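# Set a snap trap using three table-mounted robot arms

## Task

Arm mounts in the scene frame (metres, heading in degrees counter-clockwise from +x): arm1 at x=-0.06 y=-0.43 z=+0.72 heading +90; arm2 at x=-0.50 y=+0.00 z=+0.72 heading +0; arm3 at x=+0.58 y=+0.00 z=+0.72 heading +180. Arm the snap trap: rotate the hammer across to the opposite side so the hold-down bar keeps it pinned, then tilt the yellow pedal upward until the lip of its catch rests over the end of the bar. The trap must finish lying flat on the table, and everything must stay set on its own, since anything held only by a robot counts as not done. Any number of arms may help. Finally open the grippers and pull the arms away, without pushing anything out of the work area.

## Robot and tools

Setup. Three identical i2rt Big YAM arms (arm1, arm2, arm3) stand on the table. Each has six revolute joints, a two-finger gripper and a wrist camera that, with joints 1 and 6 at zero and the hand level, rides on top of the hand looking toward the fingertips. Two fixed room cameras, cam_high and cam_low, watch the scene. The hand can reach roughly 1.0 m out from the joint1 axis.

Frame. One shared scene frame: origin on the floor, +z up, headings measured counter-clockwise from +x. Feet: arm1 near (-0.06, -0.43, 0.72) heading +90 deg; arm2 near (-0.50, 0.00, 0.72) heading 0; arm3 near (0.58, 0.00, 0.72) heading 180. So arm2 and arm3 face each other along x and arm1 looks along +y. The hand point is midway between the fingertips; its z axis runs along the fingers and its y axis is the opening direction.

execute_actions. Argument "actions" is a list holding one action or none. An action is an object keyed by arm name; each arm carries "joints", a dict of absolute targets (not offsets) using these keys and ranges:
- joint1_rad, -2.879 to 2.879, tol 0.045: yaws the arm about its foot, positive counter-clockwise from above; 0 points the arm along its foot heading.
- joint2_rad, 0 to 3.141, tol 0.14: shoulder; 0 has the upper arm lying roughly flat toward the back, larger values lift it up then forward.
- joint3_rad, 0 to 3.019, tol 0.09: elbow; 0 is fully folded, larger opens it.
- joint4_rad, -1.692 to 1.57, tol 0.055: hand pitch, positive tilts fingers up.
- joint5_rad, -1.57 to 1.57, tol 0.03: sideways hand swing, positive toward the arm's right.
- joint6_rad, -2.094 to 2.094, tol 0.035: hand roll, positive clockwise when seen from behind.
- gripper_m, 0 to 0.093 m, tol 0.003: gap between fingertips. Grip force per pad is around 50 to 62 N, lower on some units.
Angles are radians. Arms and joints listed in one action all start at once and may finish at different moments; one action runs at most 15 s. Joints act at different speeds, so the hand can sweep a wide path between postures. Anything left out of an action keeps its previous target and may still be pushing. An unknown key or out-of-range number rejects the whole call and nothing moves. Optional "cameras": a list drawn from arm1_cam_wrist, arm2_cam_wrist, arm3_cam_wrist, cam_high, cam_low, all; omitted, null or ["all"] returns every camera, [] returns none. An empty actions list just reports state and images.

wait: "seconds" from 0 to 10; commands nothing new, the scene keeps running, and it returns state and images.

zoom_image: "camera" plus "region" [x0, y0, x1, y1] in pixels of that camera's most recent full image, top-left is (0, 0), box no larger than 504 by 504.

read_manual: optional "section", only "licences"; gives the URDF licence texts, moves nothing.

finished_scene: "scene" is the integer number of the scene being closed. It is final; the result tells whether the goal held. Replying with no tool call at all ends the run.

Reading results. Each result gives per-arm state: joint_positions, joint torques (raw drive output, nonzero even in free air, with per-unit offset, scale and noise, so treat loads cautiously), and a "pictures" line listing the order of images. joint_status tells how each commanded joint ended: reached, "off_target" (stopped short, may keep pushing), "contact_stop" or "time_out" (target dropped, holds where it stopped, though a timed-out joint may retain a target within 0.375, 0.375, 0.113, 0.225, 0.075, 0.3 rad of its position for joints 1 to 6 and keep pushing), "not_followed" (a self/inter-arm clearance check refused the arm's joint targets, usually with a "cause:" line; the gripper part still runs, and the refused targets may be retried with later actions), and "limit_stop_at_motor_heat". on_its_own lists joints acting without command in this call; "held at" is the target held, not the actual position. A MOTOR HOT line appears at 85 C; at 100 C an OVER-TEMPERATURE FAULT drops that arm until it cools. If any result reports a stop, later motion calls in the same reply are skipped.

Cautions. The arms do not halt on contact and can press hard, heating motors; to relieve a push, command the joint's reported position. Very small target changes may not move a joint. Loaded joints sag. A hard press between two robots fails the run and a hard hit may; the clearance check may react late and ignores fingers, gripper housings and wrist cameras, and no state line reports robot contact. Objects touching robots are fine. Arms do not wait for each other. While you think, the robots keep holding the last command. Avoid drops, slips, slams and knocking anything out of the work area, which fails the task. Keep motion time short. At the end open the grippers and retract so the trap stays set unaided.

Each tool is called after "Call:" in YAML: its name, and indented under it one key for each argument.

## Session

Call:
execute_actions:
  actions: []

Scene clock: 0.00 s.
Joint torques (N m, as the arm reports them, + toward a larger angle): no reading
arm1.joint_positions: joint1_rad=+0.008 joint2_rad=+0.443 joint3_rad=+1.464 joint4_rad=-1.547 joint5_rad=-0.010 joint6_rad=-0.011 gripper_m=+0.094
arm1.joint_status: not commanded
arm1.hand: x=-0.0678 y=-0.3106 z=+1.3028 quat_wxyz=(-0.347, +0.629, -0.595, -0.360) (m; scene frame)
arm2.joint_positions: joint1_rad=-0.010 joint2_rad=+0.454 joint3_rad=+1.457 joint4_rad=-1.541 joint5_rad=-0.003 joint6_rad=-0.015 gripper_m=+0.095
arm2.joint_status: not commanded
arm2.hand: x=-0.3756 y=+0.0065 z=+1.3438 quat_wxyz=(-0.496, +0.015, -0.868, +0.003) (m; scene frame)
arm3.joint_positions: joint1_rad=+0.002 joint2_rad=+0.437 joint3_rad=+1.473 joint4_rad=-1.547 joint5_rad=-0.012 joint6_rad=-0.001 gripper_m=+0.094
arm3.joint_status: not commanded
arm3.hand: x=+0.4572 y=+0.0097 z=+1.3579 quat_wxyz=(-0.002, +0.866, -0.019, -0.500) (m; scene frame)
pictures: arm1_cam_wrist, arm2_cam_wrist, arm3_cam_wrist, cam_high, cam_low
Images, in order (width x height): arm1_cam_wrist 504x504, arm2_cam_wrist 504x504, arm3_cam_wrist 504x504, cam_high 504x504, cam_low 504x504.

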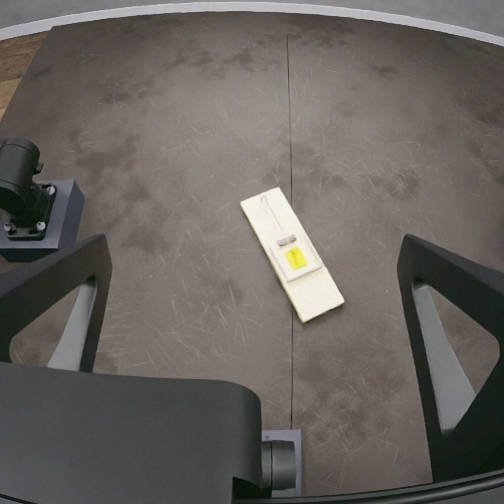

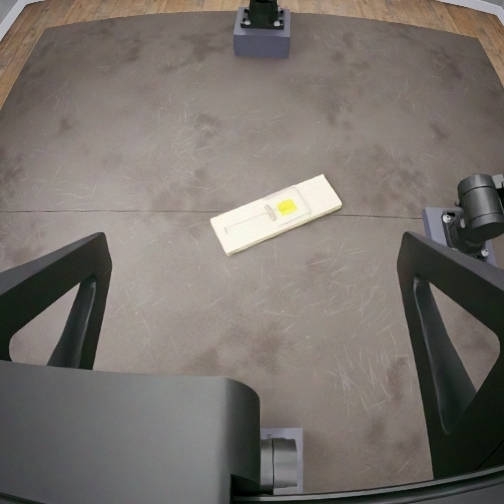

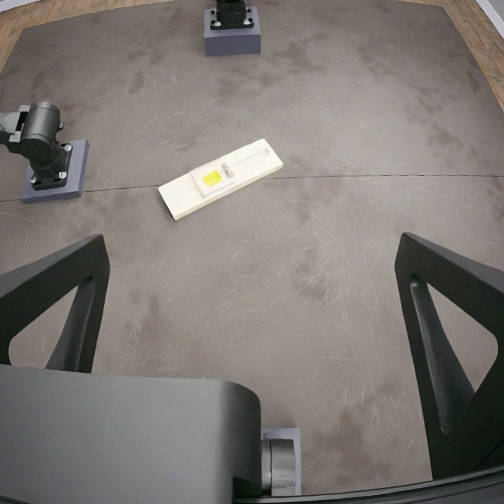

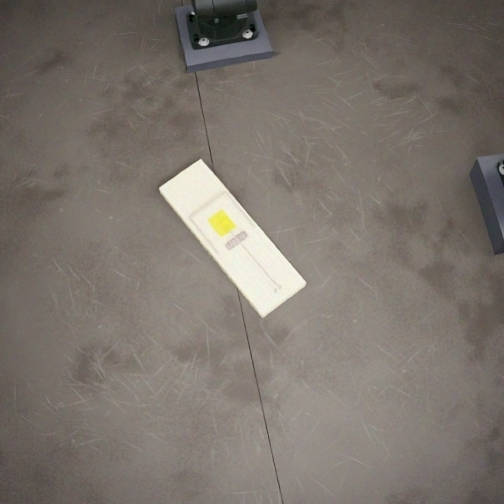

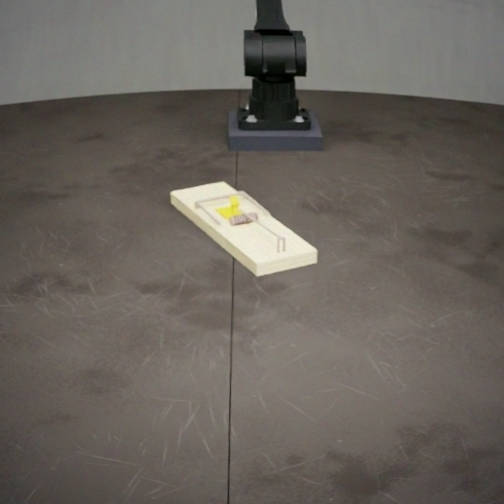

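Call:
zoom_image:
  camera: "cam_low"
  region: [160, 170, 330, 290]

Call:
zoom_image:
  camera: "cam_high"
  region: [150, 150, 320, 320]

Region (160, 170, 330, 290) of cam_low's 504x504 image, scaled by 2.965, with more detail than that image has; it fills the top 356 rows of this view, and the rest is white.

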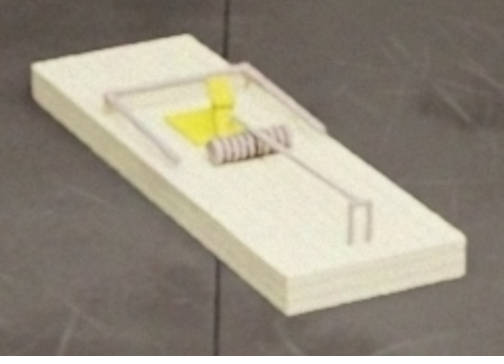

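Region (150, 150, 320, 320) of cam_high's 504x504 image, scaled by 2.965, with more detail than that image has.

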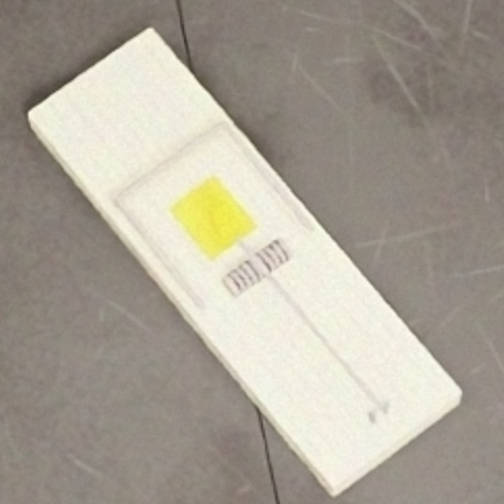

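Call:
execute_actions:
  actions:
    - {"arm2":{"joints":{"joint1_rad":-0.03,"joint2_rad":1.712,"joint3_rad":1.191,"joint4_rad":-1.05,"joint6_rad":1.08,"gripper_m":0.03}},"arm1":{"joints":{"joint1_rad":-0.43,"gripper_m":0.0}}}
  cameras: ["arm2_cam_wrist","cam_high","cam_low"]

Scene clock: 2.83 s.
Joint torques (N m, as the arm reports them, + toward a larger angle): arm1=[-0.9   5.6   7.21  1.95  0.02  0.04] | arm2=[ -0.81 -13.47   7.85   1.11   0.11   0.11] | arm3=[-2.08  2.99  6.8   2.24  0.05  0.02]
arm1.joint_positions: joint1_rad=-0.419 joint2_rad=+0.443 joint3_rad=+1.464 joint4_rad=-1.547 joint5_rad=-0.010 joint6_rad=-0.011 gripper_m=+0.000
arm1.joint_status: all done
arm1.hand: x=-0.0173 y=-0.3190 z=+1.3029 quat_wxyz=(-0.416, +0.488, -0.715, -0.279) (m; scene frame)
arm2.joint_positions: joint1_rad=-0.017 joint2_rad=+1.724 joint3_rad=+1.188 joint4_rad=-1.062 joint5_rad=-0.003 joint6_rad=+1.072 gripper_m=+0.030
arm2.joint_status: all done
arm2.hand: x=-0.0319 y=+0.0031 z=+0.8458 quat_wxyz=(+0.008, -0.508, -0.861, +0.008) (m; scene frame)
arm3.joint_positions: joint1_rad=+0.002 joint2_rad=+0.437 joint3_rad=+1.473 joint4_rad=-1.547 joint5_rad=-0.012 joint6_rad=-0.001 gripper_m=+0.094
arm3.joint_status: not commanded
arm3.hand: x=+0.4572 y=+0.0097 z=+1.3579 quat_wxyz=(-0.002, +0.866, -0.019, -0.500) (m; scene frame)
pictures: arm2_cam_wrist, cam_high, cam_low
Images, in order (width x height): arm2_cam_wrist 504x504, cam_high 504x504, cam_low 504x504.

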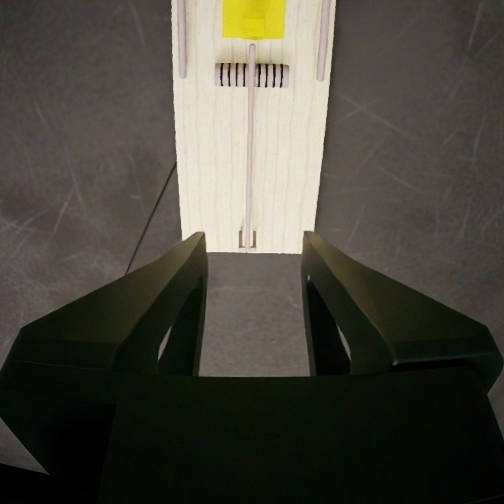

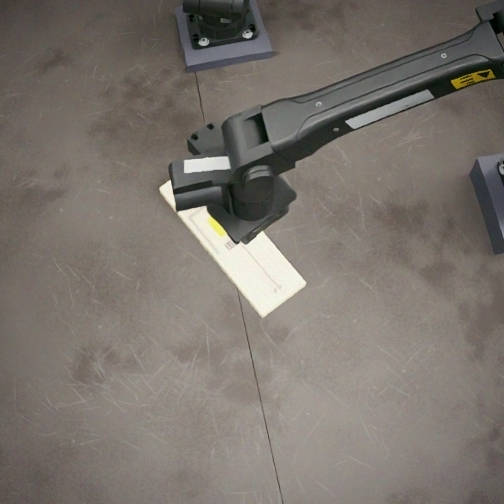

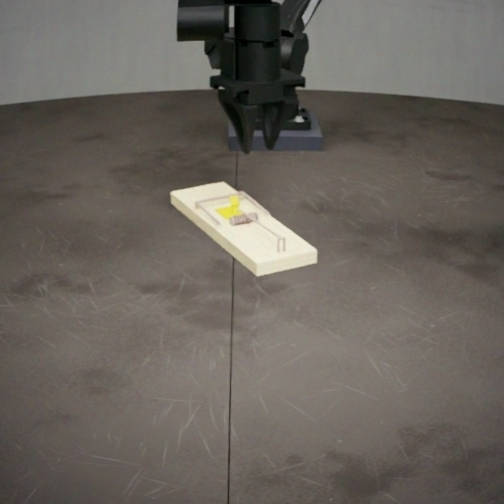

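Call:
execute_actions:
  actions:
    - {"arm2":{"joints":{"joint2_rad":1.83,"joint3_rad":1.115,"joint4_rad":-0.849}}}
  cameras: ["arm2_cam_wrist","cam_low"]

Call:
zoom_image:
  camera: "cam_low"
  region: [160, 150, 330, 290]

Scene clock: 3.93 s.
Joint torques (N m, as the arm reports them, + toward a larger angle): arm1=[-1.48  4.78  7.15  1.54  0.    0.08] | arm2=[ -0.74 -13.81   7.08   1.21   0.1    0.14] | arm3=[-2.07  2.98  6.79  2.25  0.05  0.01]
arm1.joint_positions: joint1_rad=-0.419 joint2_rad=+0.443 joint3_rad=+1.464 joint4_rad=-1.547 joint5_rad=-0.010 joint6_rad=-0.011 gripper_m=+0.000
arm1.joint_status: not commanded
arm1.hand: x=-0.0173 y=-0.3190 z=+1.3029 quat_wxyz=(-0.416, +0.488, -0.715, -0.279) (m; scene frame)
arm2.joint_positions: joint1_rad=-0.017 joint2_rad=+1.846 joint3_rad=+1.108 joint4_rad=-0.862 joint5_rad=-0.003 joint6_rad=+1.072 gripper_m=+0.030
arm2.joint_status: all done
arm2.hand: x=-0.0341 y=+0.0024 z=+0.7663 quat_wxyz=(+0.008, -0.509, -0.861, +0.008) (m; scene frame)
arm3.joint_positions: joint1_rad=+0.002 joint2_rad=+0.437 joint3_rad=+1.473 joint4_rad=-1.547 joint5_rad=-0.012 joint6_rad=-0.001 gripper_m=+0.094
arm3.joint_status: not commanded
arm3.hand: x=+0.4572 y=+0.0097 z=+1.3579 quat_wxyz=(-0.002, +0.866, -0.019, -0.500) (m; scene frame)
pictures: arm2_cam_wrist, cam_low
Images, in order (width x height): arm2_cam_wrist 504x504, cam_low 504x504.

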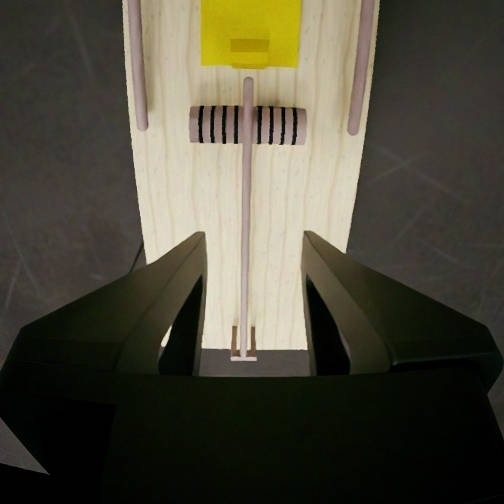

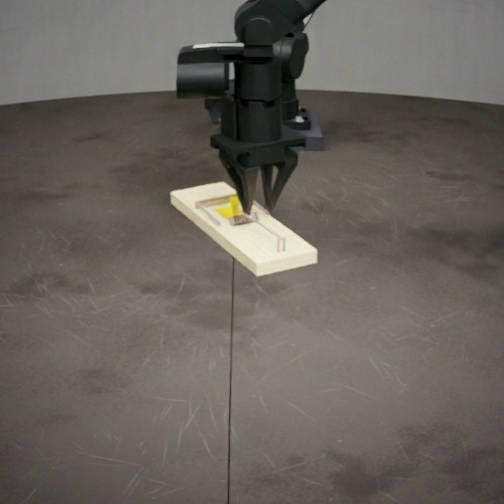

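Region (160, 150, 330, 290) of cam_low's 504x504 image, scaled by 2.965, with more detail than that image has; it fills the top 415 rows of this view, and the rest is white.

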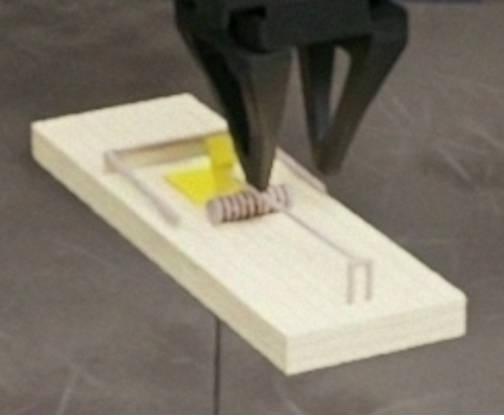

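Call:
execute_actions:
  actions:
    - {"arm2":{"joints":{"joint2_rad":1.868,"joint3_rad":1.09,"joint4_rad":-0.772,"gripper_m":0.015}}}
  cameras: ["arm2_cam_wrist","cam_low"]

Call:
zoom_image:
  camera: "cam_low"
  region: [160, 150, 330, 290]

Scene clock: 4.80 s.
Joint torques (N m, as the arm reports them, + toward a larger angle): arm1=[-1.12  5.34  7.36  2.06 -0.08  0.02] | arm2=[ -0.83 -13.41   6.01   1.32   0.12   0.13] | arm3=[-2.08  3.    6.78  2.25  0.05  0.02]
arm1.joint_positions: joint1_rad=-0.419 joint2_rad=+0.443 joint3_rad=+1.464 joint4_rad=-1.547 joint5_rad=-0.010 joint6_rad=-0.011 gripper_m=+0.000
arm1.joint_status: not commanded
arm1.hand: x=-0.0173 y=-0.3190 z=+1.3029 quat_wxyz=(-0.416, +0.488, -0.715, -0.279) (m; scene frame)
arm2.joint_positions: joint1_rad=-0.017 joint2_rad=+1.865 joint3_rad=+1.095 joint4_rad=-0.786 joint5_rad=-0.003 joint6_rad=+1.072 gripper_m=+0.015
arm2.joint_status: all done
arm2.hand: x=-0.0256 y=+0.0023 z=+0.7535 quat_wxyz=(-0.010, -0.508, -0.861, -0.003) (m; scene frame)
arm3.joint_positions: joint1_rad=+0.002 joint2_rad=+0.437 joint3_rad=+1.473 joint4_rad=-1.547 joint5_rad=-0.012 joint6_rad=-0.001 gripper_m=+0.094
arm3.joint_status: not commanded
arm3.hand: x=+0.4572 y=+0.0097 z=+1.3579 quat_wxyz=(-0.002, +0.866, -0.019, -0.500) (m; scene frame)
pictures: arm2_cam_wrist, cam_low
Images, in order (width x height): arm2_cam_wrist 504x504, cam_low 504x504.

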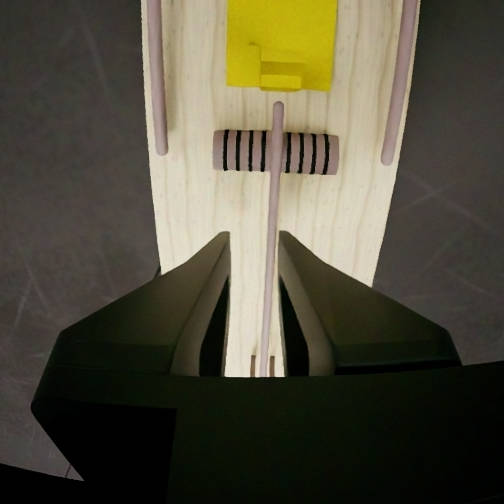

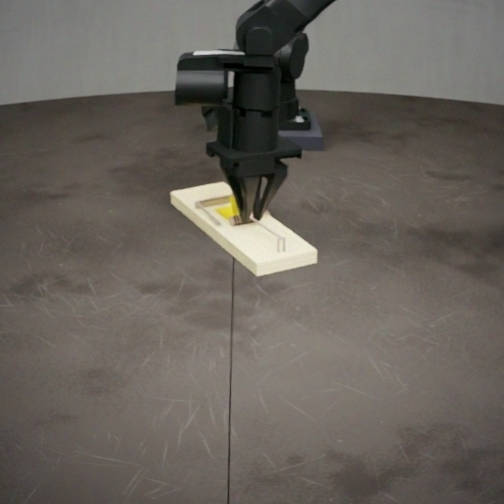

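Region (160, 150, 330, 290) of cam_low's 504x504 image, scaled by 2.965, with more detail than that image has; it fills the top 415 rows of this view, and the rest is white.

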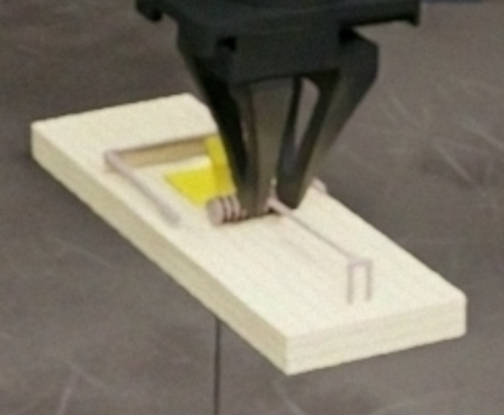

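Call:
execute_actions:
  actions:
    - {"arm2":{"joints":{"joint2_rad":1.89,"joint3_rad":1.085,"gripper_m":0.022}}}
  cameras: ["arm2_cam_wrist","cam_low"]

Call:
zoom_image:
  camera: "cam_low"
  region: [160, 150, 330, 290]

Scene clock: 5.57 s.
Joint torques (N m, as the arm reports them, + toward a larger angle): arm1=[-0.78  6.74  6.83  1.95  0.    0.07] | arm2=[ -0.85 -12.78   5.98   1.41   0.1    0.12] | arm3=[-2.06  2.98  6.79  2.24  0.05  0.02]
arm1.joint_positions: joint1_rad=-0.419 joint2_rad=+0.443 joint3_rad=+1.464 joint4_rad=-1.547 joint5_rad=-0.010 joint6_rad=-0.011 gripper_m=+0.000
arm1.joint_status: not commanded
arm1.hand: x=-0.0173 y=-0.3190 z=+1.3029 quat_wxyz=(-0.416, +0.488, -0.715, -0.279) (m; scene frame)
arm2.joint_positions: joint1_rad=-0.017 joint2_rad=+1.886 joint3_rad=+1.088 joint4_rad=-0.785 joint5_rad=-0.003 joint6_rad=+1.072 gripper_m=+0.022
arm2.joint_status: all done
arm2.hand: x=-0.0322 y=+0.0022 z=+0.7423 quat_wxyz=(+0.001, -0.509, -0.861, +0.004) (m; scene frame)
arm3.joint_positions: joint1_rad=+0.002 joint2_rad=+0.437 joint3_rad=+1.473 joint4_rad=-1.547 joint5_rad=-0.012 joint6_rad=-0.001 gripper_m=+0.094
arm3.joint_status: not commanded
arm3.hand: x=+0.4572 y=+0.0097 z=+1.3579 quat_wxyz=(-0.002, +0.866, -0.019, -0.500) (m; scene frame)
pictures: arm2_cam_wrist, cam_low
Images, in order (width x height): arm2_cam_wrist 504x504, cam_low 504x504.

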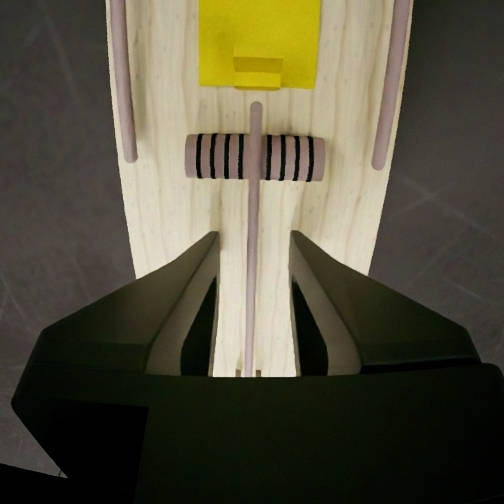

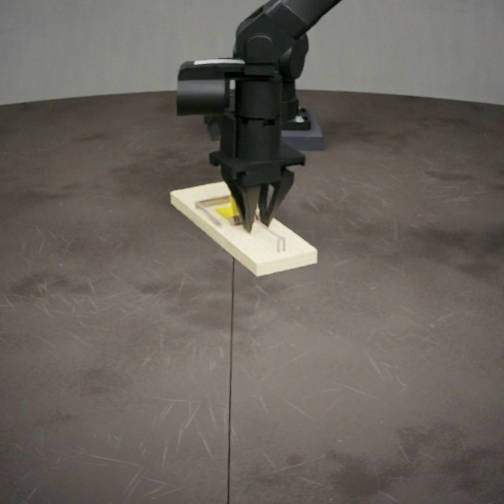

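Region (160, 150, 330, 290) of cam_low's 504x504 image, scaled by 2.965, with more detail than that image has; it fills the top 415 rows of this view, and the rest is white.

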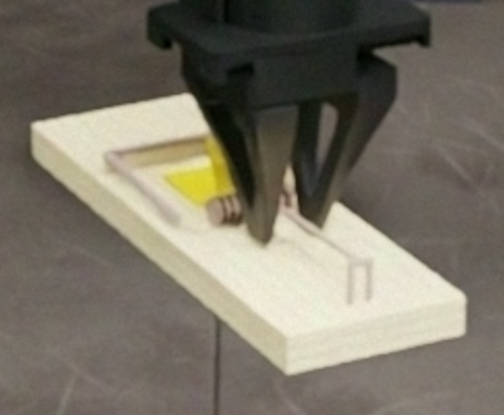

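Call:
execute_actions:
  actions:
    - {"arm1":{"joints":{"joint1_rad":-0.353,"joint2_rad":0.6,"joint3_rad":0.206,"joint4_rad":-0.3}},"arm2":{"joints":{"gripper_m":0.002}}}
  cameras: []

Call:
execute_actions:
  actions:
    - {"arm1":{"joints":{"joint2_rad":1.17,"joint4_rad":0.176}}}

Scene clock: 7.73 s.
Joint torques (N m, as the arm reports them, + toward a larger angle): arm1=[ 0.78 -1.71  9.53  2.27 -0.01  0.02] | arm2=[ -0.94 -12.6    5.91   1.28   0.11   0.1 ] | arm3=[-2.07  2.99  6.8   2.24  0.05  0.02]
arm1.joint_positions: joint1_rad=-0.365 joint2_rad=+0.608 joint3_rad=+0.203 joint4_rad=-0.321 joint5_rad=-0.010 joint6_rad=-0.011 gripper_m=+0.000
arm1.joint_status: all done
arm1.hand: x=+0.0323 y=-0.1610 z=+0.8359 quat_wxyz=(-0.335, +0.534, -0.739, -0.239) (m; scene frame)
arm2.joint_positions: joint1_rad=-0.018 joint2_rad=+1.886 joint3_rad=+1.088 joint4_rad=-0.785 joint5_rad=-0.003 joint6_rad=+1.075 gripper_m=+0.002
arm2.joint_status: all done
arm2.hand: x=-0.0322 y=+0.0020 z=+0.7423 quat_wxyz=(+0.001, -0.510, -0.860, +0.004) (m; scene frame)
arm3.joint_positions: joint1_rad=+0.002 joint2_rad=+0.437 joint3_rad=+1.473 joint4_rad=-1.547 joint5_rad=-0.012 joint6_rad=-0.001 gripper_m=+0.094
arm3.joint_status: not commanded
arm3.hand: x=+0.4572 y=+0.0097 z=+1.3579 quat_wxyz=(-0.002, +0.866, -0.019, -0.500) (m; scene frame)
pictures: none
No camera images: the call's "cameras" was empty. Leave "cameras" out to get every camera's image.

Scene clock: 9.03 s.
Joint torques (N m, as the arm reports them, + toward a larger angle): arm1=[ 1.39 -4.11  6.63  2.19  0.03  0.08] | arm2=[ -0.74 -12.86   5.96   1.25   0.12   0.1 ] | arm3=[-2.06  3.    6.79  2.24  0.05  0.01]
arm1.joint_positions: joint1_rad=-0.365 joint2_rad=+1.166 joint3_rad=+0.203 joint4_rad=+0.155 joint5_rad=-0.010 joint6_rad=-0.011 gripper_m=+0.000
arm1.joint_status: all done
arm1.hand: x=+0.0453 y=-0.1245 z=+0.7613 quat_wxyz=(-0.304, +0.543, -0.752, -0.218) (m; scene frame)
arm2.joint_positions: joint1_rad=-0.018 joint2_rad=+1.886 joint3_rad=+1.088 joint4_rad=-0.785 joint5_rad=-0.003 joint6_rad=+1.075 gripper_m=+0.002
arm2.joint_status: not commanded
arm2.hand: x=-0.0322 y=+0.0020 z=+0.7423 quat_wxyz=(+0.001, -0.510, -0.860, +0.004) (m; scene frame)
arm3.joint_positions: joint1_rad=+0.002 joint2_rad=+0.437 joint3_rad=+1.473 joint4_rad=-1.547 joint5_rad=-0.012 joint6_rad=-0.001 gripper_m=+0.094
arm3.joint_status: not commanded
arm3.hand: x=+0.4572 y=+0.0097 z=+1.3579 quat_wxyz=(-0.002, +0.866, -0.019, -0.500) (m; scene frame)
pictures: arm1_cam_wrist, arm2_cam_wrist, arm3_cam_wrist, cam_high, cam_low
Images, in order (width x height): arm1_cam_wrist 504x504, arm2_cam_wrist 504x504, arm3_cam_wrist 504x504, cam_high 504x504, cam_low 504x504.

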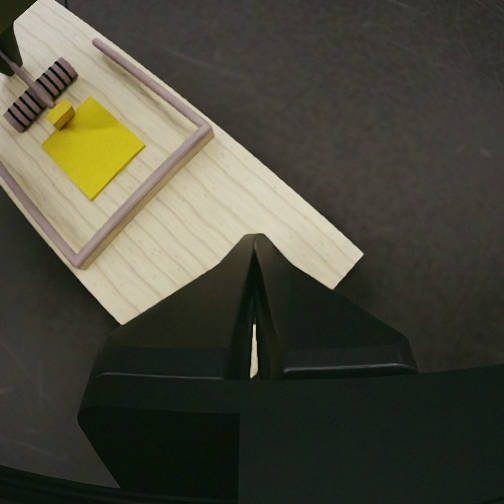

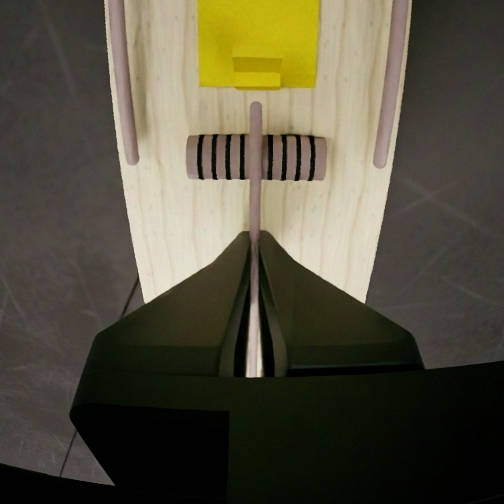

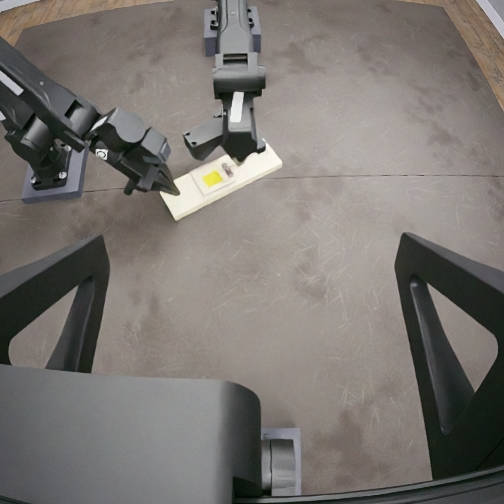

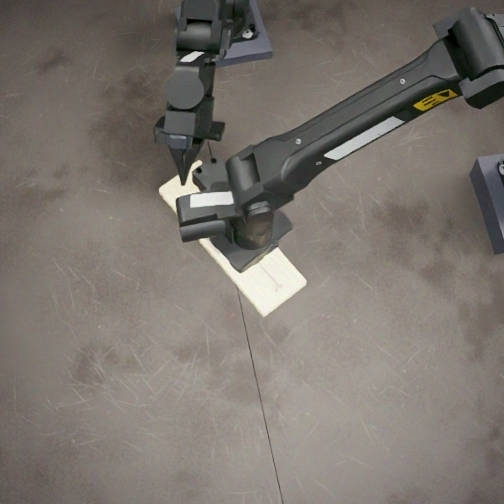

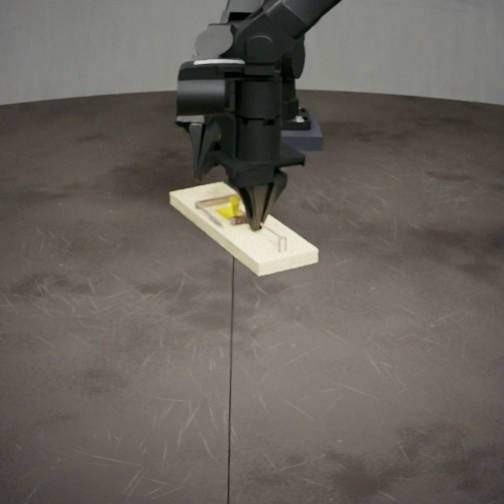

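Call:
execute_actions:
  actions:
    - {"arm1":{"joints":{"joint2_rad":1.26}}}
  cameras: ["arm1_cam_wrist","cam_low"]

Scene clock: 9.87 s.
Joint torques (N m, as the arm reports them, + toward a larger angle): arm1=[ 0.85 -3.44  6.01  1.71 -0.1   0.08] | arm2=[ -0.73 -12.76   6.02   1.24   0.19   0.09] | arm3=[-2.09  3.01  6.79  2.25  0.05  0.02]
arm1.joint_positions: joint1_rad=-0.365 joint2_rad=+1.235 joint3_rad=+0.204 joint4_rad=+0.173 joint5_rad=-0.006 joint6_rad=-0.011 gripper_m=+0.000
arm1.joint_status: all done
arm1.hand: x=+0.0444 y=-0.1290 z=+0.7441 quat_wxyz=(-0.286, +0.547, -0.760, -0.203) (m; scene frame)
arm2.joint_positions: joint1_rad=-0.018 joint2_rad=+1.886 joint3_rad=+1.088 joint4_rad=-0.785 joint5_rad=-0.006 joint6_rad=+1.075 gripper_m=+0.002
arm2.joint_status: not commanded
arm2.hand: x=-0.0324 y=+0.0024 z=+0.7422 quat_wxyz=(+0.002, -0.510, -0.860, +0.003) (m; scene frame)
arm3.joint_positions: joint1_rad=+0.002 joint2_rad=+0.437 joint3_rad=+1.473 joint4_rad=-1.547 joint5_rad=-0.012 joint6_rad=-0.001 gripper_m=+0.094
arm3.joint_status: not commanded
arm3.hand: x=+0.4572 y=+0.0097 z=+1.3579 quat_wxyz=(-0.002, +0.866, -0.019, -0.500) (m; scene frame)
pictures: arm1_cam_wrist, cam_low
Images, in order (width x height): arm1_cam_wrist 504x504, cam_low 504x504.

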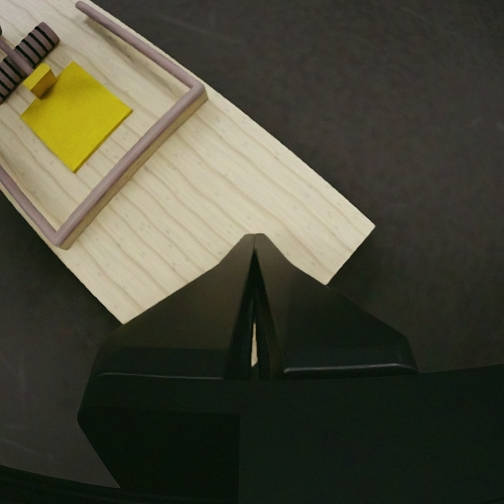

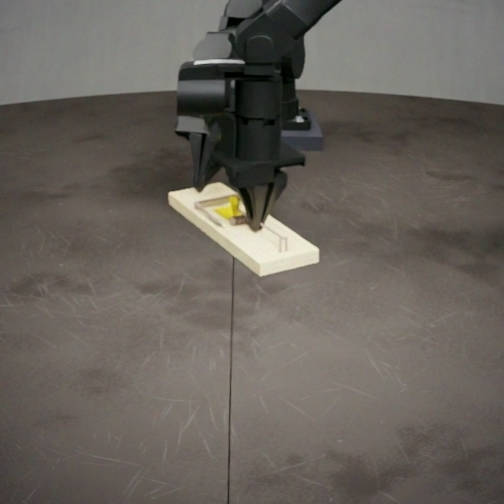

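Call:
execute_actions:
  actions:
    - {"arm1":{"joints":{"joint2_rad":1.29,"joint4_rad":0.14}},"arm2":{"joints":{"joint1_rad":0.024,"joint2_rad":1.768,"joint3_rad":1.085,"joint4_rad":-0.875,"joint6_rad":1.11}}}
  cameras: ["arm2_cam_wrist","cam_low"]

Call:
zoom_image:
  camera: "cam_low"
  region: [160, 150, 330, 290]

Scene clock: 10.93 s.
Joint torques (N m, as the arm reports them, + toward a larger angle): arm1=[ 0.9  -2.    4.72  0.08 -0.04  0.08] | arm2=[  1.59 -12.73   6.74   0.18  -0.12   0.17] | arm3=[-2.07  2.98  6.79  2.25  0.06  0.02]
arm1.joint_positions: joint1_rad=-0.364 joint2_rad=+1.249 joint3_rad=+0.216 joint4_rad=+0.173 joint5_rad=-0.009 joint6_rad=-0.011 gripper_m=+0.000
arm1.joint_status: all done
arm1.hand: x=+0.0451 y=-0.1252 z=+0.7438 quat_wxyz=(-0.284, +0.548, -0.760, -0.203) (m; scene frame)
arm2.joint_positions: joint1_rad=+0.016 joint2_rad=+1.774 joint3_rad=+1.087 joint4_rad=-0.860 joint5_rad=+0.003 joint6_rad=+1.099 gripper_m=+0.002
arm2.joint_status: all done
arm2.hand: x=-0.0347 y=+0.0173 z=+0.7916 quat_wxyz=(-0.015, -0.505, -0.863, -0.003) (m; scene frame)
arm3.joint_positions: joint1_rad=+0.002 joint2_rad=+0.437 joint3_rad=+1.473 joint4_rad=-1.547 joint5_rad=-0.012 joint6_rad=-0.001 gripper_m=+0.094
arm3.joint_status: not commanded
arm3.hand: x=+0.4572 y=+0.0097 z=+1.3579 quat_wxyz=(-0.002, +0.866, -0.019, -0.500) (m; scene frame)
pictures: arm2_cam_wrist, cam_low
Images, in order (width x height): arm2_cam_wrist 504x504, cam_low 504x504.

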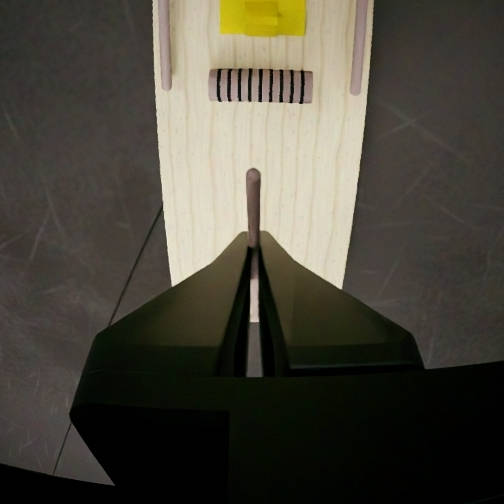

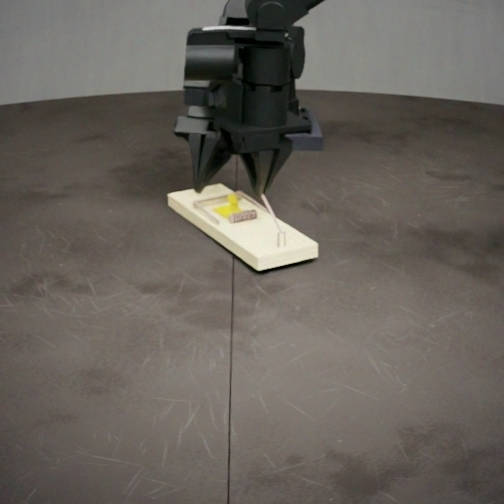

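Region (160, 150, 330, 290) of cam_low's 504x504 image, scaled by 2.965, with more detail than that image has; it fills the top 415 rows of this view, and the rest is white.

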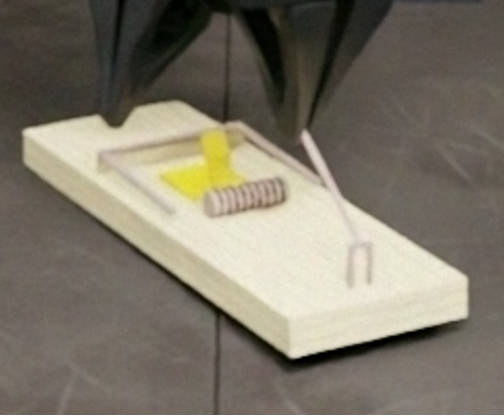

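Call:
execute_actions:
  actions:
    - {"arm2":{"joints":{"joint1_rad":0.105,"joint2_rad":1.70,"joint3_rad":1.052,"joint4_rad":-0.935,"joint6_rad":1.19}}}
  cameras: ["cam_low"]

Call:
zoom_image:
  camera: "cam_low"
  region: [160, 150, 330, 290]

Scene clock: 12.00 s.
Joint torques (N m, as the arm reports them, + toward a larger angle): arm1=[ 1.03 -3.46  5.21  0.35  0.29  0.07] | arm2=[  0.76 -12.5    6.51   0.14  -0.31   0.16] | arm3=[-2.12  2.99  6.79  2.24  0.05  0.02]
arm1.joint_positions: joint1_rad=-0.360 joint2_rad=+1.253 joint3_rad=+0.218 joint4_rad=+0.173 joint5_rad=-0.018 joint6_rad=-0.011 gripper_m=+0.000
arm1.joint_status: not commanded
arm1.hand: x=+0.0427 y=-0.1237 z=+0.7434 quat_wxyz=(-0.281, +0.551, -0.758, -0.207) (m; scene frame)
arm2.joint_positions: joint1_rad=+0.098 joint2_rad=+1.711 joint3_rad=+1.059 joint4_rad=-0.921 joint5_rad=+0.008 joint6_rad=+1.178 gripper_m=+0.002
arm2.joint_status: all done
arm2.hand: x=-0.0581 y=+0.0519 z=+0.8102 quat_wxyz=(-0.007, -0.504, -0.864, +0.006) (m; scene frame)
arm3.joint_positions: joint1_rad=+0.002 joint2_rad=+0.437 joint3_rad=+1.473 joint4_rad=-1.547 joint5_rad=-0.012 joint6_rad=-0.001 gripper_m=+0.094
arm3.joint_status: not commanded
arm3.hand: x=+0.4572 y=+0.0097 z=+1.3579 quat_wxyz=(-0.002, +0.866, -0.019, -0.500) (m; scene frame)
pictures: cam_low
Images, in order (width x height): cam_low 504x504.

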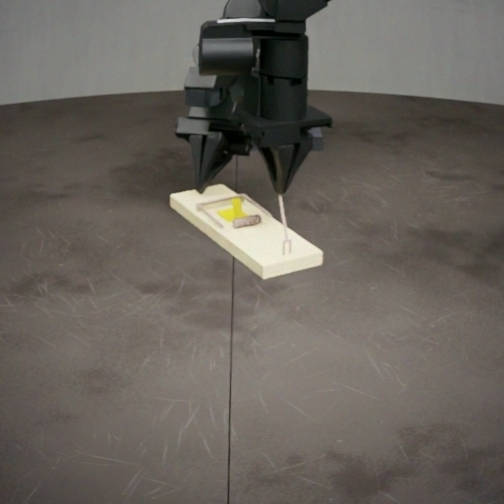

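Region (160, 150, 330, 290) of cam_low's 504x504 image, scaled by 2.965, with more detail than that image has; it fills the top 415 rows of this view, and the rest is white.

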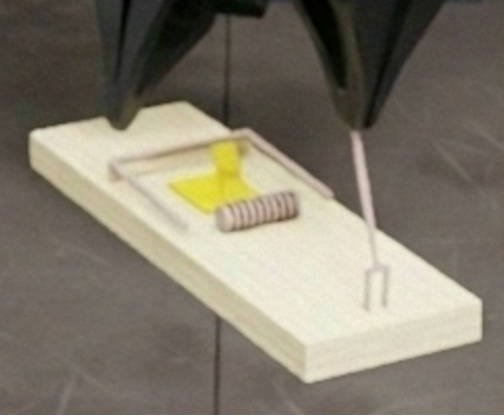

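Call:
execute_actions:
  actions:
    - {"arm2":{"joints":{"joint1_rad":0.198,"joint2_rad":1.672,"joint3_rad":0.997,"joint4_rad":-0.882,"joint6_rad":1.28}}}
  cameras: ["cam_low"]

Call:
execute_actions:
  actions:
    - {"arm2":{"joints":{"gripper_m":0.015}}}
  cameras: ["cam_low","arm3_cam_wrist"]

Scene clock: 13.17 s.
Joint torques (N m, as the arm reports them, + toward a larger angle): arm1=[-0.36 -2.58  4.89  0.37  0.22  0.02] | arm2=[  0.76 -11.16   6.5    1.15  -0.13   0.13] | arm3=[-2.06  2.99  6.79  2.25  0.05  0.02]
arm1.joint_positions: joint1_rad=-0.360 joint2_rad=+1.253 joint3_rad=+0.218 joint4_rad=+0.173 joint5_rad=-0.018 joint6_rad=-0.011 gripper_m=+0.000
arm1.joint_status: not commanded
arm1.hand: x=+0.0427 y=-0.1237 z=+0.7434 quat_wxyz=(-0.281, +0.551, -0.758, -0.207) (m; scene frame)
arm2.joint_positions: joint1_rad=+0.195 joint2_rad=+1.669 joint3_rad=+1.003 joint4_rad=-0.893 joint5_rad=+0.003 joint6_rad=+1.272 gripper_m=+0.002
arm2.joint_status: all done
arm2.hand: x=-0.0803 y=+0.0922 z=+0.8103 quat_wxyz=(-0.010, -0.503, -0.864, -0.001) (m; scene frame)
arm3.joint_positions: joint1_rad=+0.002 joint2_rad=+0.437 joint3_rad=+1.473 joint4_rad=-1.547 joint5_rad=-0.012 joint6_rad=-0.001 gripper_m=+0.094
arm3.joint_status: not commanded
arm3.hand: x=+0.4572 y=+0.0097 z=+1.3579 quat_wxyz=(-0.002, +0.866, -0.019, -0.500) (m; scene frame)
pictures: cam_low
Images, in order (width x height): cam_low 504x504.

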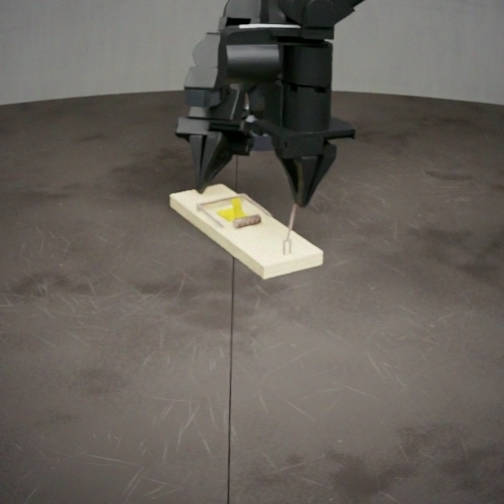

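Scene clock: 13.60 s.
Joint torques (N m, as the arm reports them, + toward a larger angle): arm1=[ 0.58 -2.22  5.06  0.15  0.29  0.06] | arm2=[  0.54 -10.76   6.35   1.2   -0.05   0.14] | arm3=[-2.08  2.98  6.79  2.24  0.05  0.01]
arm1.joint_positions: joint1_rad=-0.360 joint2_rad=+1.253 joint3_rad=+0.218 joint4_rad=+0.173 joint5_rad=-0.018 joint6_rad=-0.011 gripper_m=+0.000
arm1.joint_status: not commanded
arm1.hand: x=+0.0427 y=-0.1237 z=+0.7434 quat_wxyz=(-0.281, +0.551, -0.758, -0.207) (m; scene frame)
arm2.joint_positions: joint1_rad=+0.195 joint2_rad=+1.669 joint3_rad=+1.003 joint4_rad=-0.893 joint5_rad=+0.000 joint6_rad=+1.272 gripper_m=+0.015
arm2.joint_status: all done
arm2.hand: x=-0.0804 y=+0.0927 z=+0.8103 quat_wxyz=(-0.009, -0.503, -0.864, -0.002) (m; scene frame)
arm3.joint_positions: joint1_rad=+0.002 joint2_rad=+0.437 joint3_rad=+1.473 joint4_rad=-1.547 joint5_rad=-0.012 joint6_rad=-0.001 gripper_m=+0.094
arm3.joint_status: not commanded
arm3.hand: x=+0.4572 y=+0.0097 z=+1.3579 quat_wxyz=(-0.002, +0.866, -0.019, -0.500) (m; scene frame)
pictures: arm3_cam_wrist, cam_low
Images, in order (width x height): arm3_cam_wrist 504x504, cam_low 504x504.

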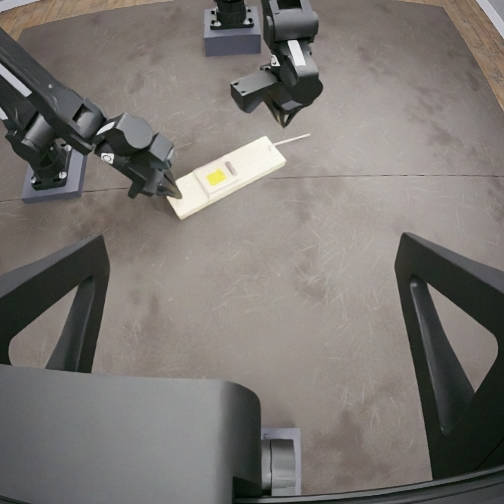

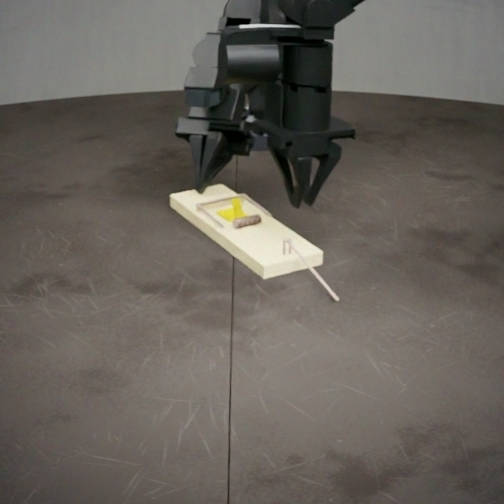

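Call:
execute_actions:
  actions:
    - {"arm2":{"joints":{"joint1_rad":0.01,"joint2_rad":1.0,"joint3_rad":0.6,"joint4_rad":-0.6,"joint6_rad":0,"gripper_m":0}},"arm3":{"joints":{"joint1_rad":0.14,"joint2_rad":1.5,"joint3_rad":1.349,"joint4_rad":-1.3,"joint6_rad":1.17,"gripper_m":0.025}}}
  cameras: []

Call:
execute_actions:
  actions:
    - {"arm2":{"joints":{"joint2_rad":1.3,"joint3_rad":0.1,"joint4_rad":0.7}},"arm3":{"joints":{"joint2_rad":1.96,"joint4_rad":-0.935}}}
  cameras: ["cam_low","arm3_cam_wrist","cam_high"]

Scene clock: 16.13 s.
Joint torques (N m, as the arm reports them, + toward a larger angle): arm1=[ 0.02 -2.46  4.8  -0.01  0.31  0.04] | arm2=[ 1.32 -3.98  8.68  2.48 -0.01 -0.08] | arm3=[ -1.11 -13.21   7.99   0.99   0.13   0.08]
arm1.joint_positions: joint1_rad=-0.360 joint2_rad=+1.253 joint3_rad=+0.218 joint4_rad=+0.173 joint5_rad=-0.018 joint6_rad=-0.011 gripper_m=+0.000
arm1.joint_status: not commanded
arm1.hand: x=+0.0427 y=-0.1237 z=+0.7434 quat_wxyz=(-0.281, +0.551, -0.758, -0.207) (m; scene frame)
arm2.joint_positions: joint1_rad=+0.002 joint2_rad=+0.998 joint3_rad=+0.606 joint4_rad=-0.618 joint5_rad=-0.002 joint6_rad=+0.008 gripper_m=+0.001
arm2.joint_status: all done
arm2.hand: x=-0.1436 y=+0.0099 z=+0.9229 quat_wxyz=(-0.280, +0.009, -0.960, -0.002) (m; scene frame)
arm3.joint_positions: joint1_rad=+0.132 joint2_rad=+1.495 joint3_rad=+1.351 joint4_rad=-1.311 joint5_rad=-0.012 joint6_rad=+1.161 gripper_m=+0.025
arm3.joint_status: all done
arm3.hand: x=+0.1120 y=-0.0385 z=+1.0081 quat_wxyz=(+0.040, +0.857, -0.512, -0.036) (m; scene frame)
pictures: none
No camera images: the call's "cameras" was empty. Leave "cameras" out to get every camera's image.

Scene clock: 17.83 s.
Joint torques (N m, as the arm reports them, + toward a larger angle): arm1=[ 0.02 -2.32  4.88  0.33  0.24  0.05] | arm2=[ 1.23 -3.38  4.82  3.33 -0.01 -0.05] | arm3=[ -1.06 -19.06   6.71   0.88   0.14   0.11]
arm1.joint_positions: joint1_rad=-0.360 joint2_rad=+1.253 joint3_rad=+0.218 joint4_rad=+0.173 joint5_rad=-0.018 joint6_rad=-0.011 gripper_m=+0.000
arm1.joint_status: not commanded
arm1.hand: x=+0.0427 y=-0.1237 z=+0.7434 quat_wxyz=(-0.281, +0.551, -0.758, -0.207) (m; scene frame)
arm2.joint_positions: joint1_rad=+0.002 joint2_rad=+1.297 joint3_rad=+0.100 joint4_rad=+0.676 joint5_rad=-0.002 joint6_rad=+0.008 gripper_m=+0.001
arm2.joint_status: all done
arm2.hand: x=-0.1627 y=+0.0086 z=+0.8269 quat_wxyz=(-0.504, +0.010, -0.864, -0.005) (m; scene frame)
arm3.joint_positions: joint1_rad=+0.132 joint2_rad=+1.975 joint3_rad=+1.346 joint4_rad=-0.950 joint5_rad=-0.012 joint6_rad=+1.162 gripper_m=+0.025
arm3.joint_status: all done
arm3.hand: x=+0.0423 y=-0.0471 z=+0.7743 quat_wxyz=(+0.004, +0.858, -0.513, +0.014) (m; scene frame)
pictures: arm3_cam_wrist, cam_high, cam_low
Images, in order (width x height): arm3_cam_wrist 504x504, cam_high 504x504, cam_low 504x504.

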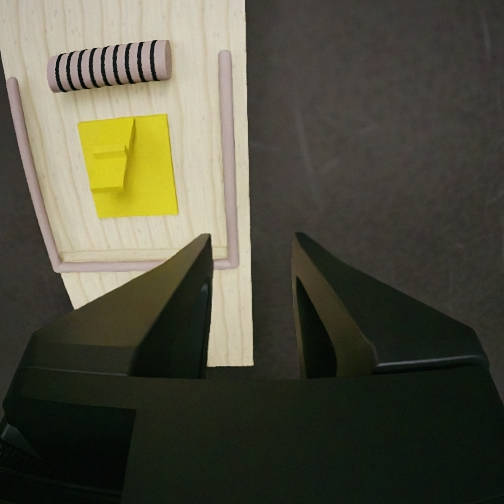

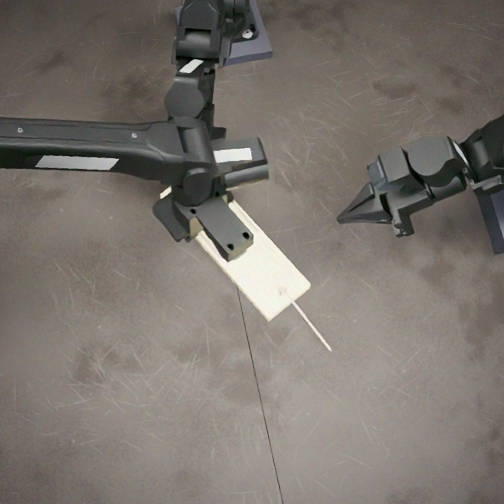

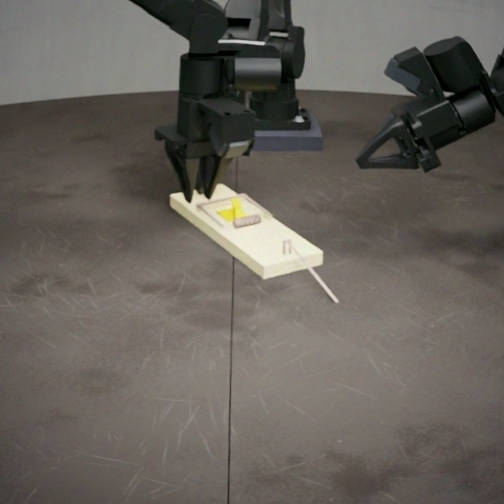

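Call:
execute_actions:
  actions:
    - {"arm3":{"joints":{"joint2_rad":2.026,"joint3_rad":1.362,"joint4_rad":-0.888}}}
  cameras: ["cam_low","arm3_cam_wrist"]

Scene clock: 18.73 s.
Joint torques (N m, as the arm reports them, + toward a larger angle): arm1=[-0.23 -3.51  4.91  0.05  0.29 -0.01] | arm2=[ 1.25 -3.35  4.82  3.24 -0.02 -0.07] | arm3=[ -1.07 -16.33   7.57   1.09   0.13   0.1 ]
arm1.joint_positions: joint1_rad=-0.360 joint2_rad=+1.253 joint3_rad=+0.218 joint4_rad=+0.173 joint5_rad=-0.018 joint6_rad=-0.011 gripper_m=+0.000
arm1.joint_status: not commanded
arm1.hand: x=+0.0427 y=-0.1237 z=+0.7434 quat_wxyz=(-0.281, +0.551, -0.758, -0.207) (m; scene frame)
arm2.joint_positions: joint1_rad=+0.002 joint2_rad=+1.297 joint3_rad=+0.100 joint4_rad=+0.676 joint5_rad=-0.002 joint6_rad=+0.008 gripper_m=+0.001
arm2.joint_status: not commanded
arm2.hand: x=-0.1627 y=+0.0086 z=+0.8269 quat_wxyz=(-0.504, +0.010, -0.864, -0.005) (m; scene frame)
arm3.joint_positions: joint1_rad=+0.132 joint2_rad=+2.000 joint3_rad=+1.346 joint4_rad=-0.904 joint5_rad=-0.012 joint6_rad=+1.162 gripper_m=+0.025
arm3.joint_status: all done
arm3.hand: x=+0.0353 y=-0.0478 z=+0.7611 quat_wxyz=(+0.010, +0.858, -0.513, +0.006) (m; scene frame)
pictures: arm3_cam_wrist, cam_low
Images, in order (width x height): arm3_cam_wrist 504x504, cam_low 504x504.

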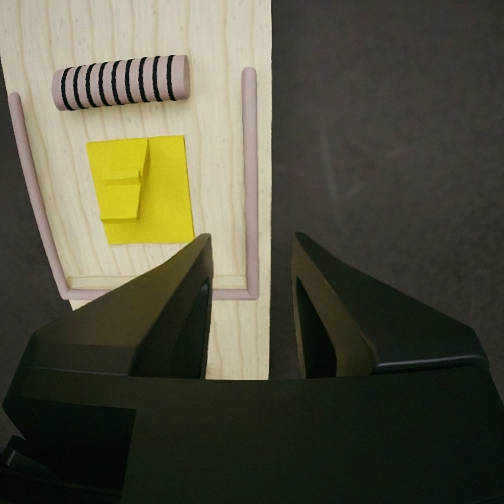

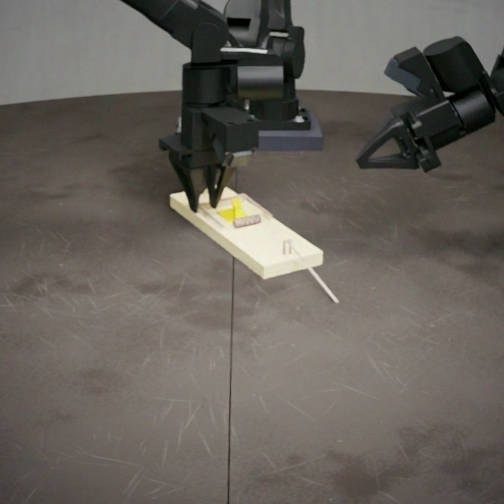

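Call:
execute_actions:
  actions:
    - {"arm3":{"joints":{"joint2_rad":2.058,"joint4_rad":-0.862,"gripper_m":0.015}}}
  cameras: ["cam_low","arm3_cam_wrist"]

Call:
zoom_image:
  camera: "cam_low"
  region: [160, 150, 330, 290]

Scene clock: 19.60 s.
Joint torques (N m, as the arm reports them, + toward a larger angle): arm1=[ 1.49 -2.34  4.9   0.05  0.32  0.01] | arm2=[ 1.15 -3.21  4.76  3.27  0.   -0.05] | arm3=[ -1.08 -15.53   7.49   0.89   0.14   0.1 ]
arm1.joint_positions: joint1_rad=-0.360 joint2_rad=+1.253 joint3_rad=+0.218 joint4_rad=+0.173 joint5_rad=-0.018 joint6_rad=-0.011 gripper_m=+0.000
arm1.joint_status: not commanded
arm1.hand: x=+0.0427 y=-0.1237 z=+0.7434 quat_wxyz=(-0.281, +0.551, -0.758, -0.207) (m; scene frame)
arm2.joint_positions: joint1_rad=+0.002 joint2_rad=+1.297 joint3_rad=+0.100 joint4_rad=+0.676 joint5_rad=-0.002 joint6_rad=+0.008 gripper_m=+0.001
arm2.joint_status: not commanded
arm2.hand: x=-0.1627 y=+0.0086 z=+0.8269 quat_wxyz=(-0.504, +0.010, -0.864, -0.005) (m; scene frame)
arm3.joint_positions: joint1_rad=+0.132 joint2_rad=+2.019 joint3_rad=+1.346 joint4_rad=-0.876 joint5_rad=-0.012 joint6_rad=+1.162 gripper_m=+0.015
arm3.joint_status: all done
arm3.hand: x=+0.0315 y=-0.0482 z=+0.7512 quat_wxyz=(+0.013, +0.858, -0.513, +0.002) (m; scene frame)
pictures: arm3_cam_wrist, cam_low
Images, in order (width x height): arm3_cam_wrist 504x504, cam_low 504x504.

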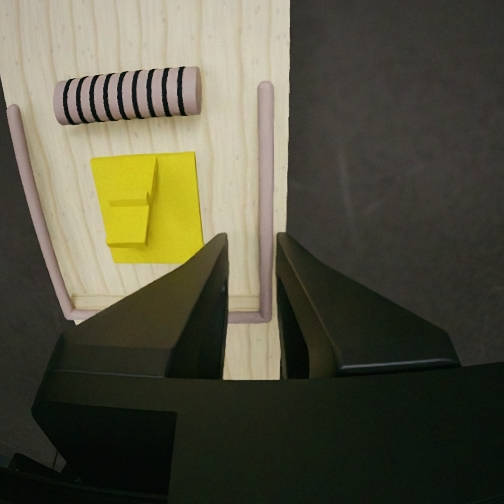

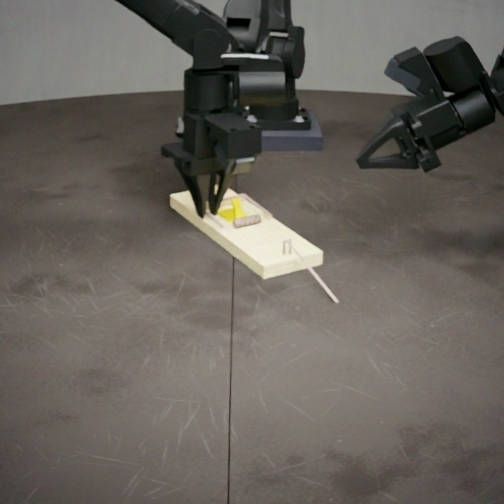

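Region (160, 150, 330, 290) of cam_low's 504x504 image, scaled by 2.965, with more detail than that image has; it fills the top 415 rows of this view, and the rest is white.

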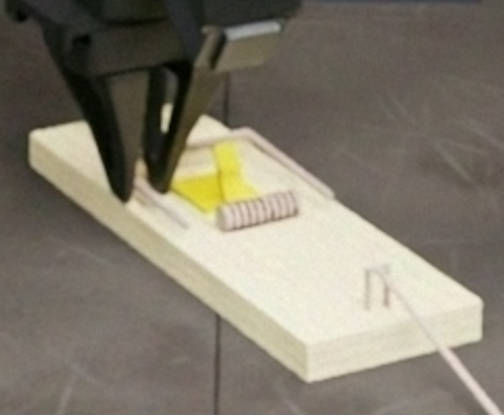

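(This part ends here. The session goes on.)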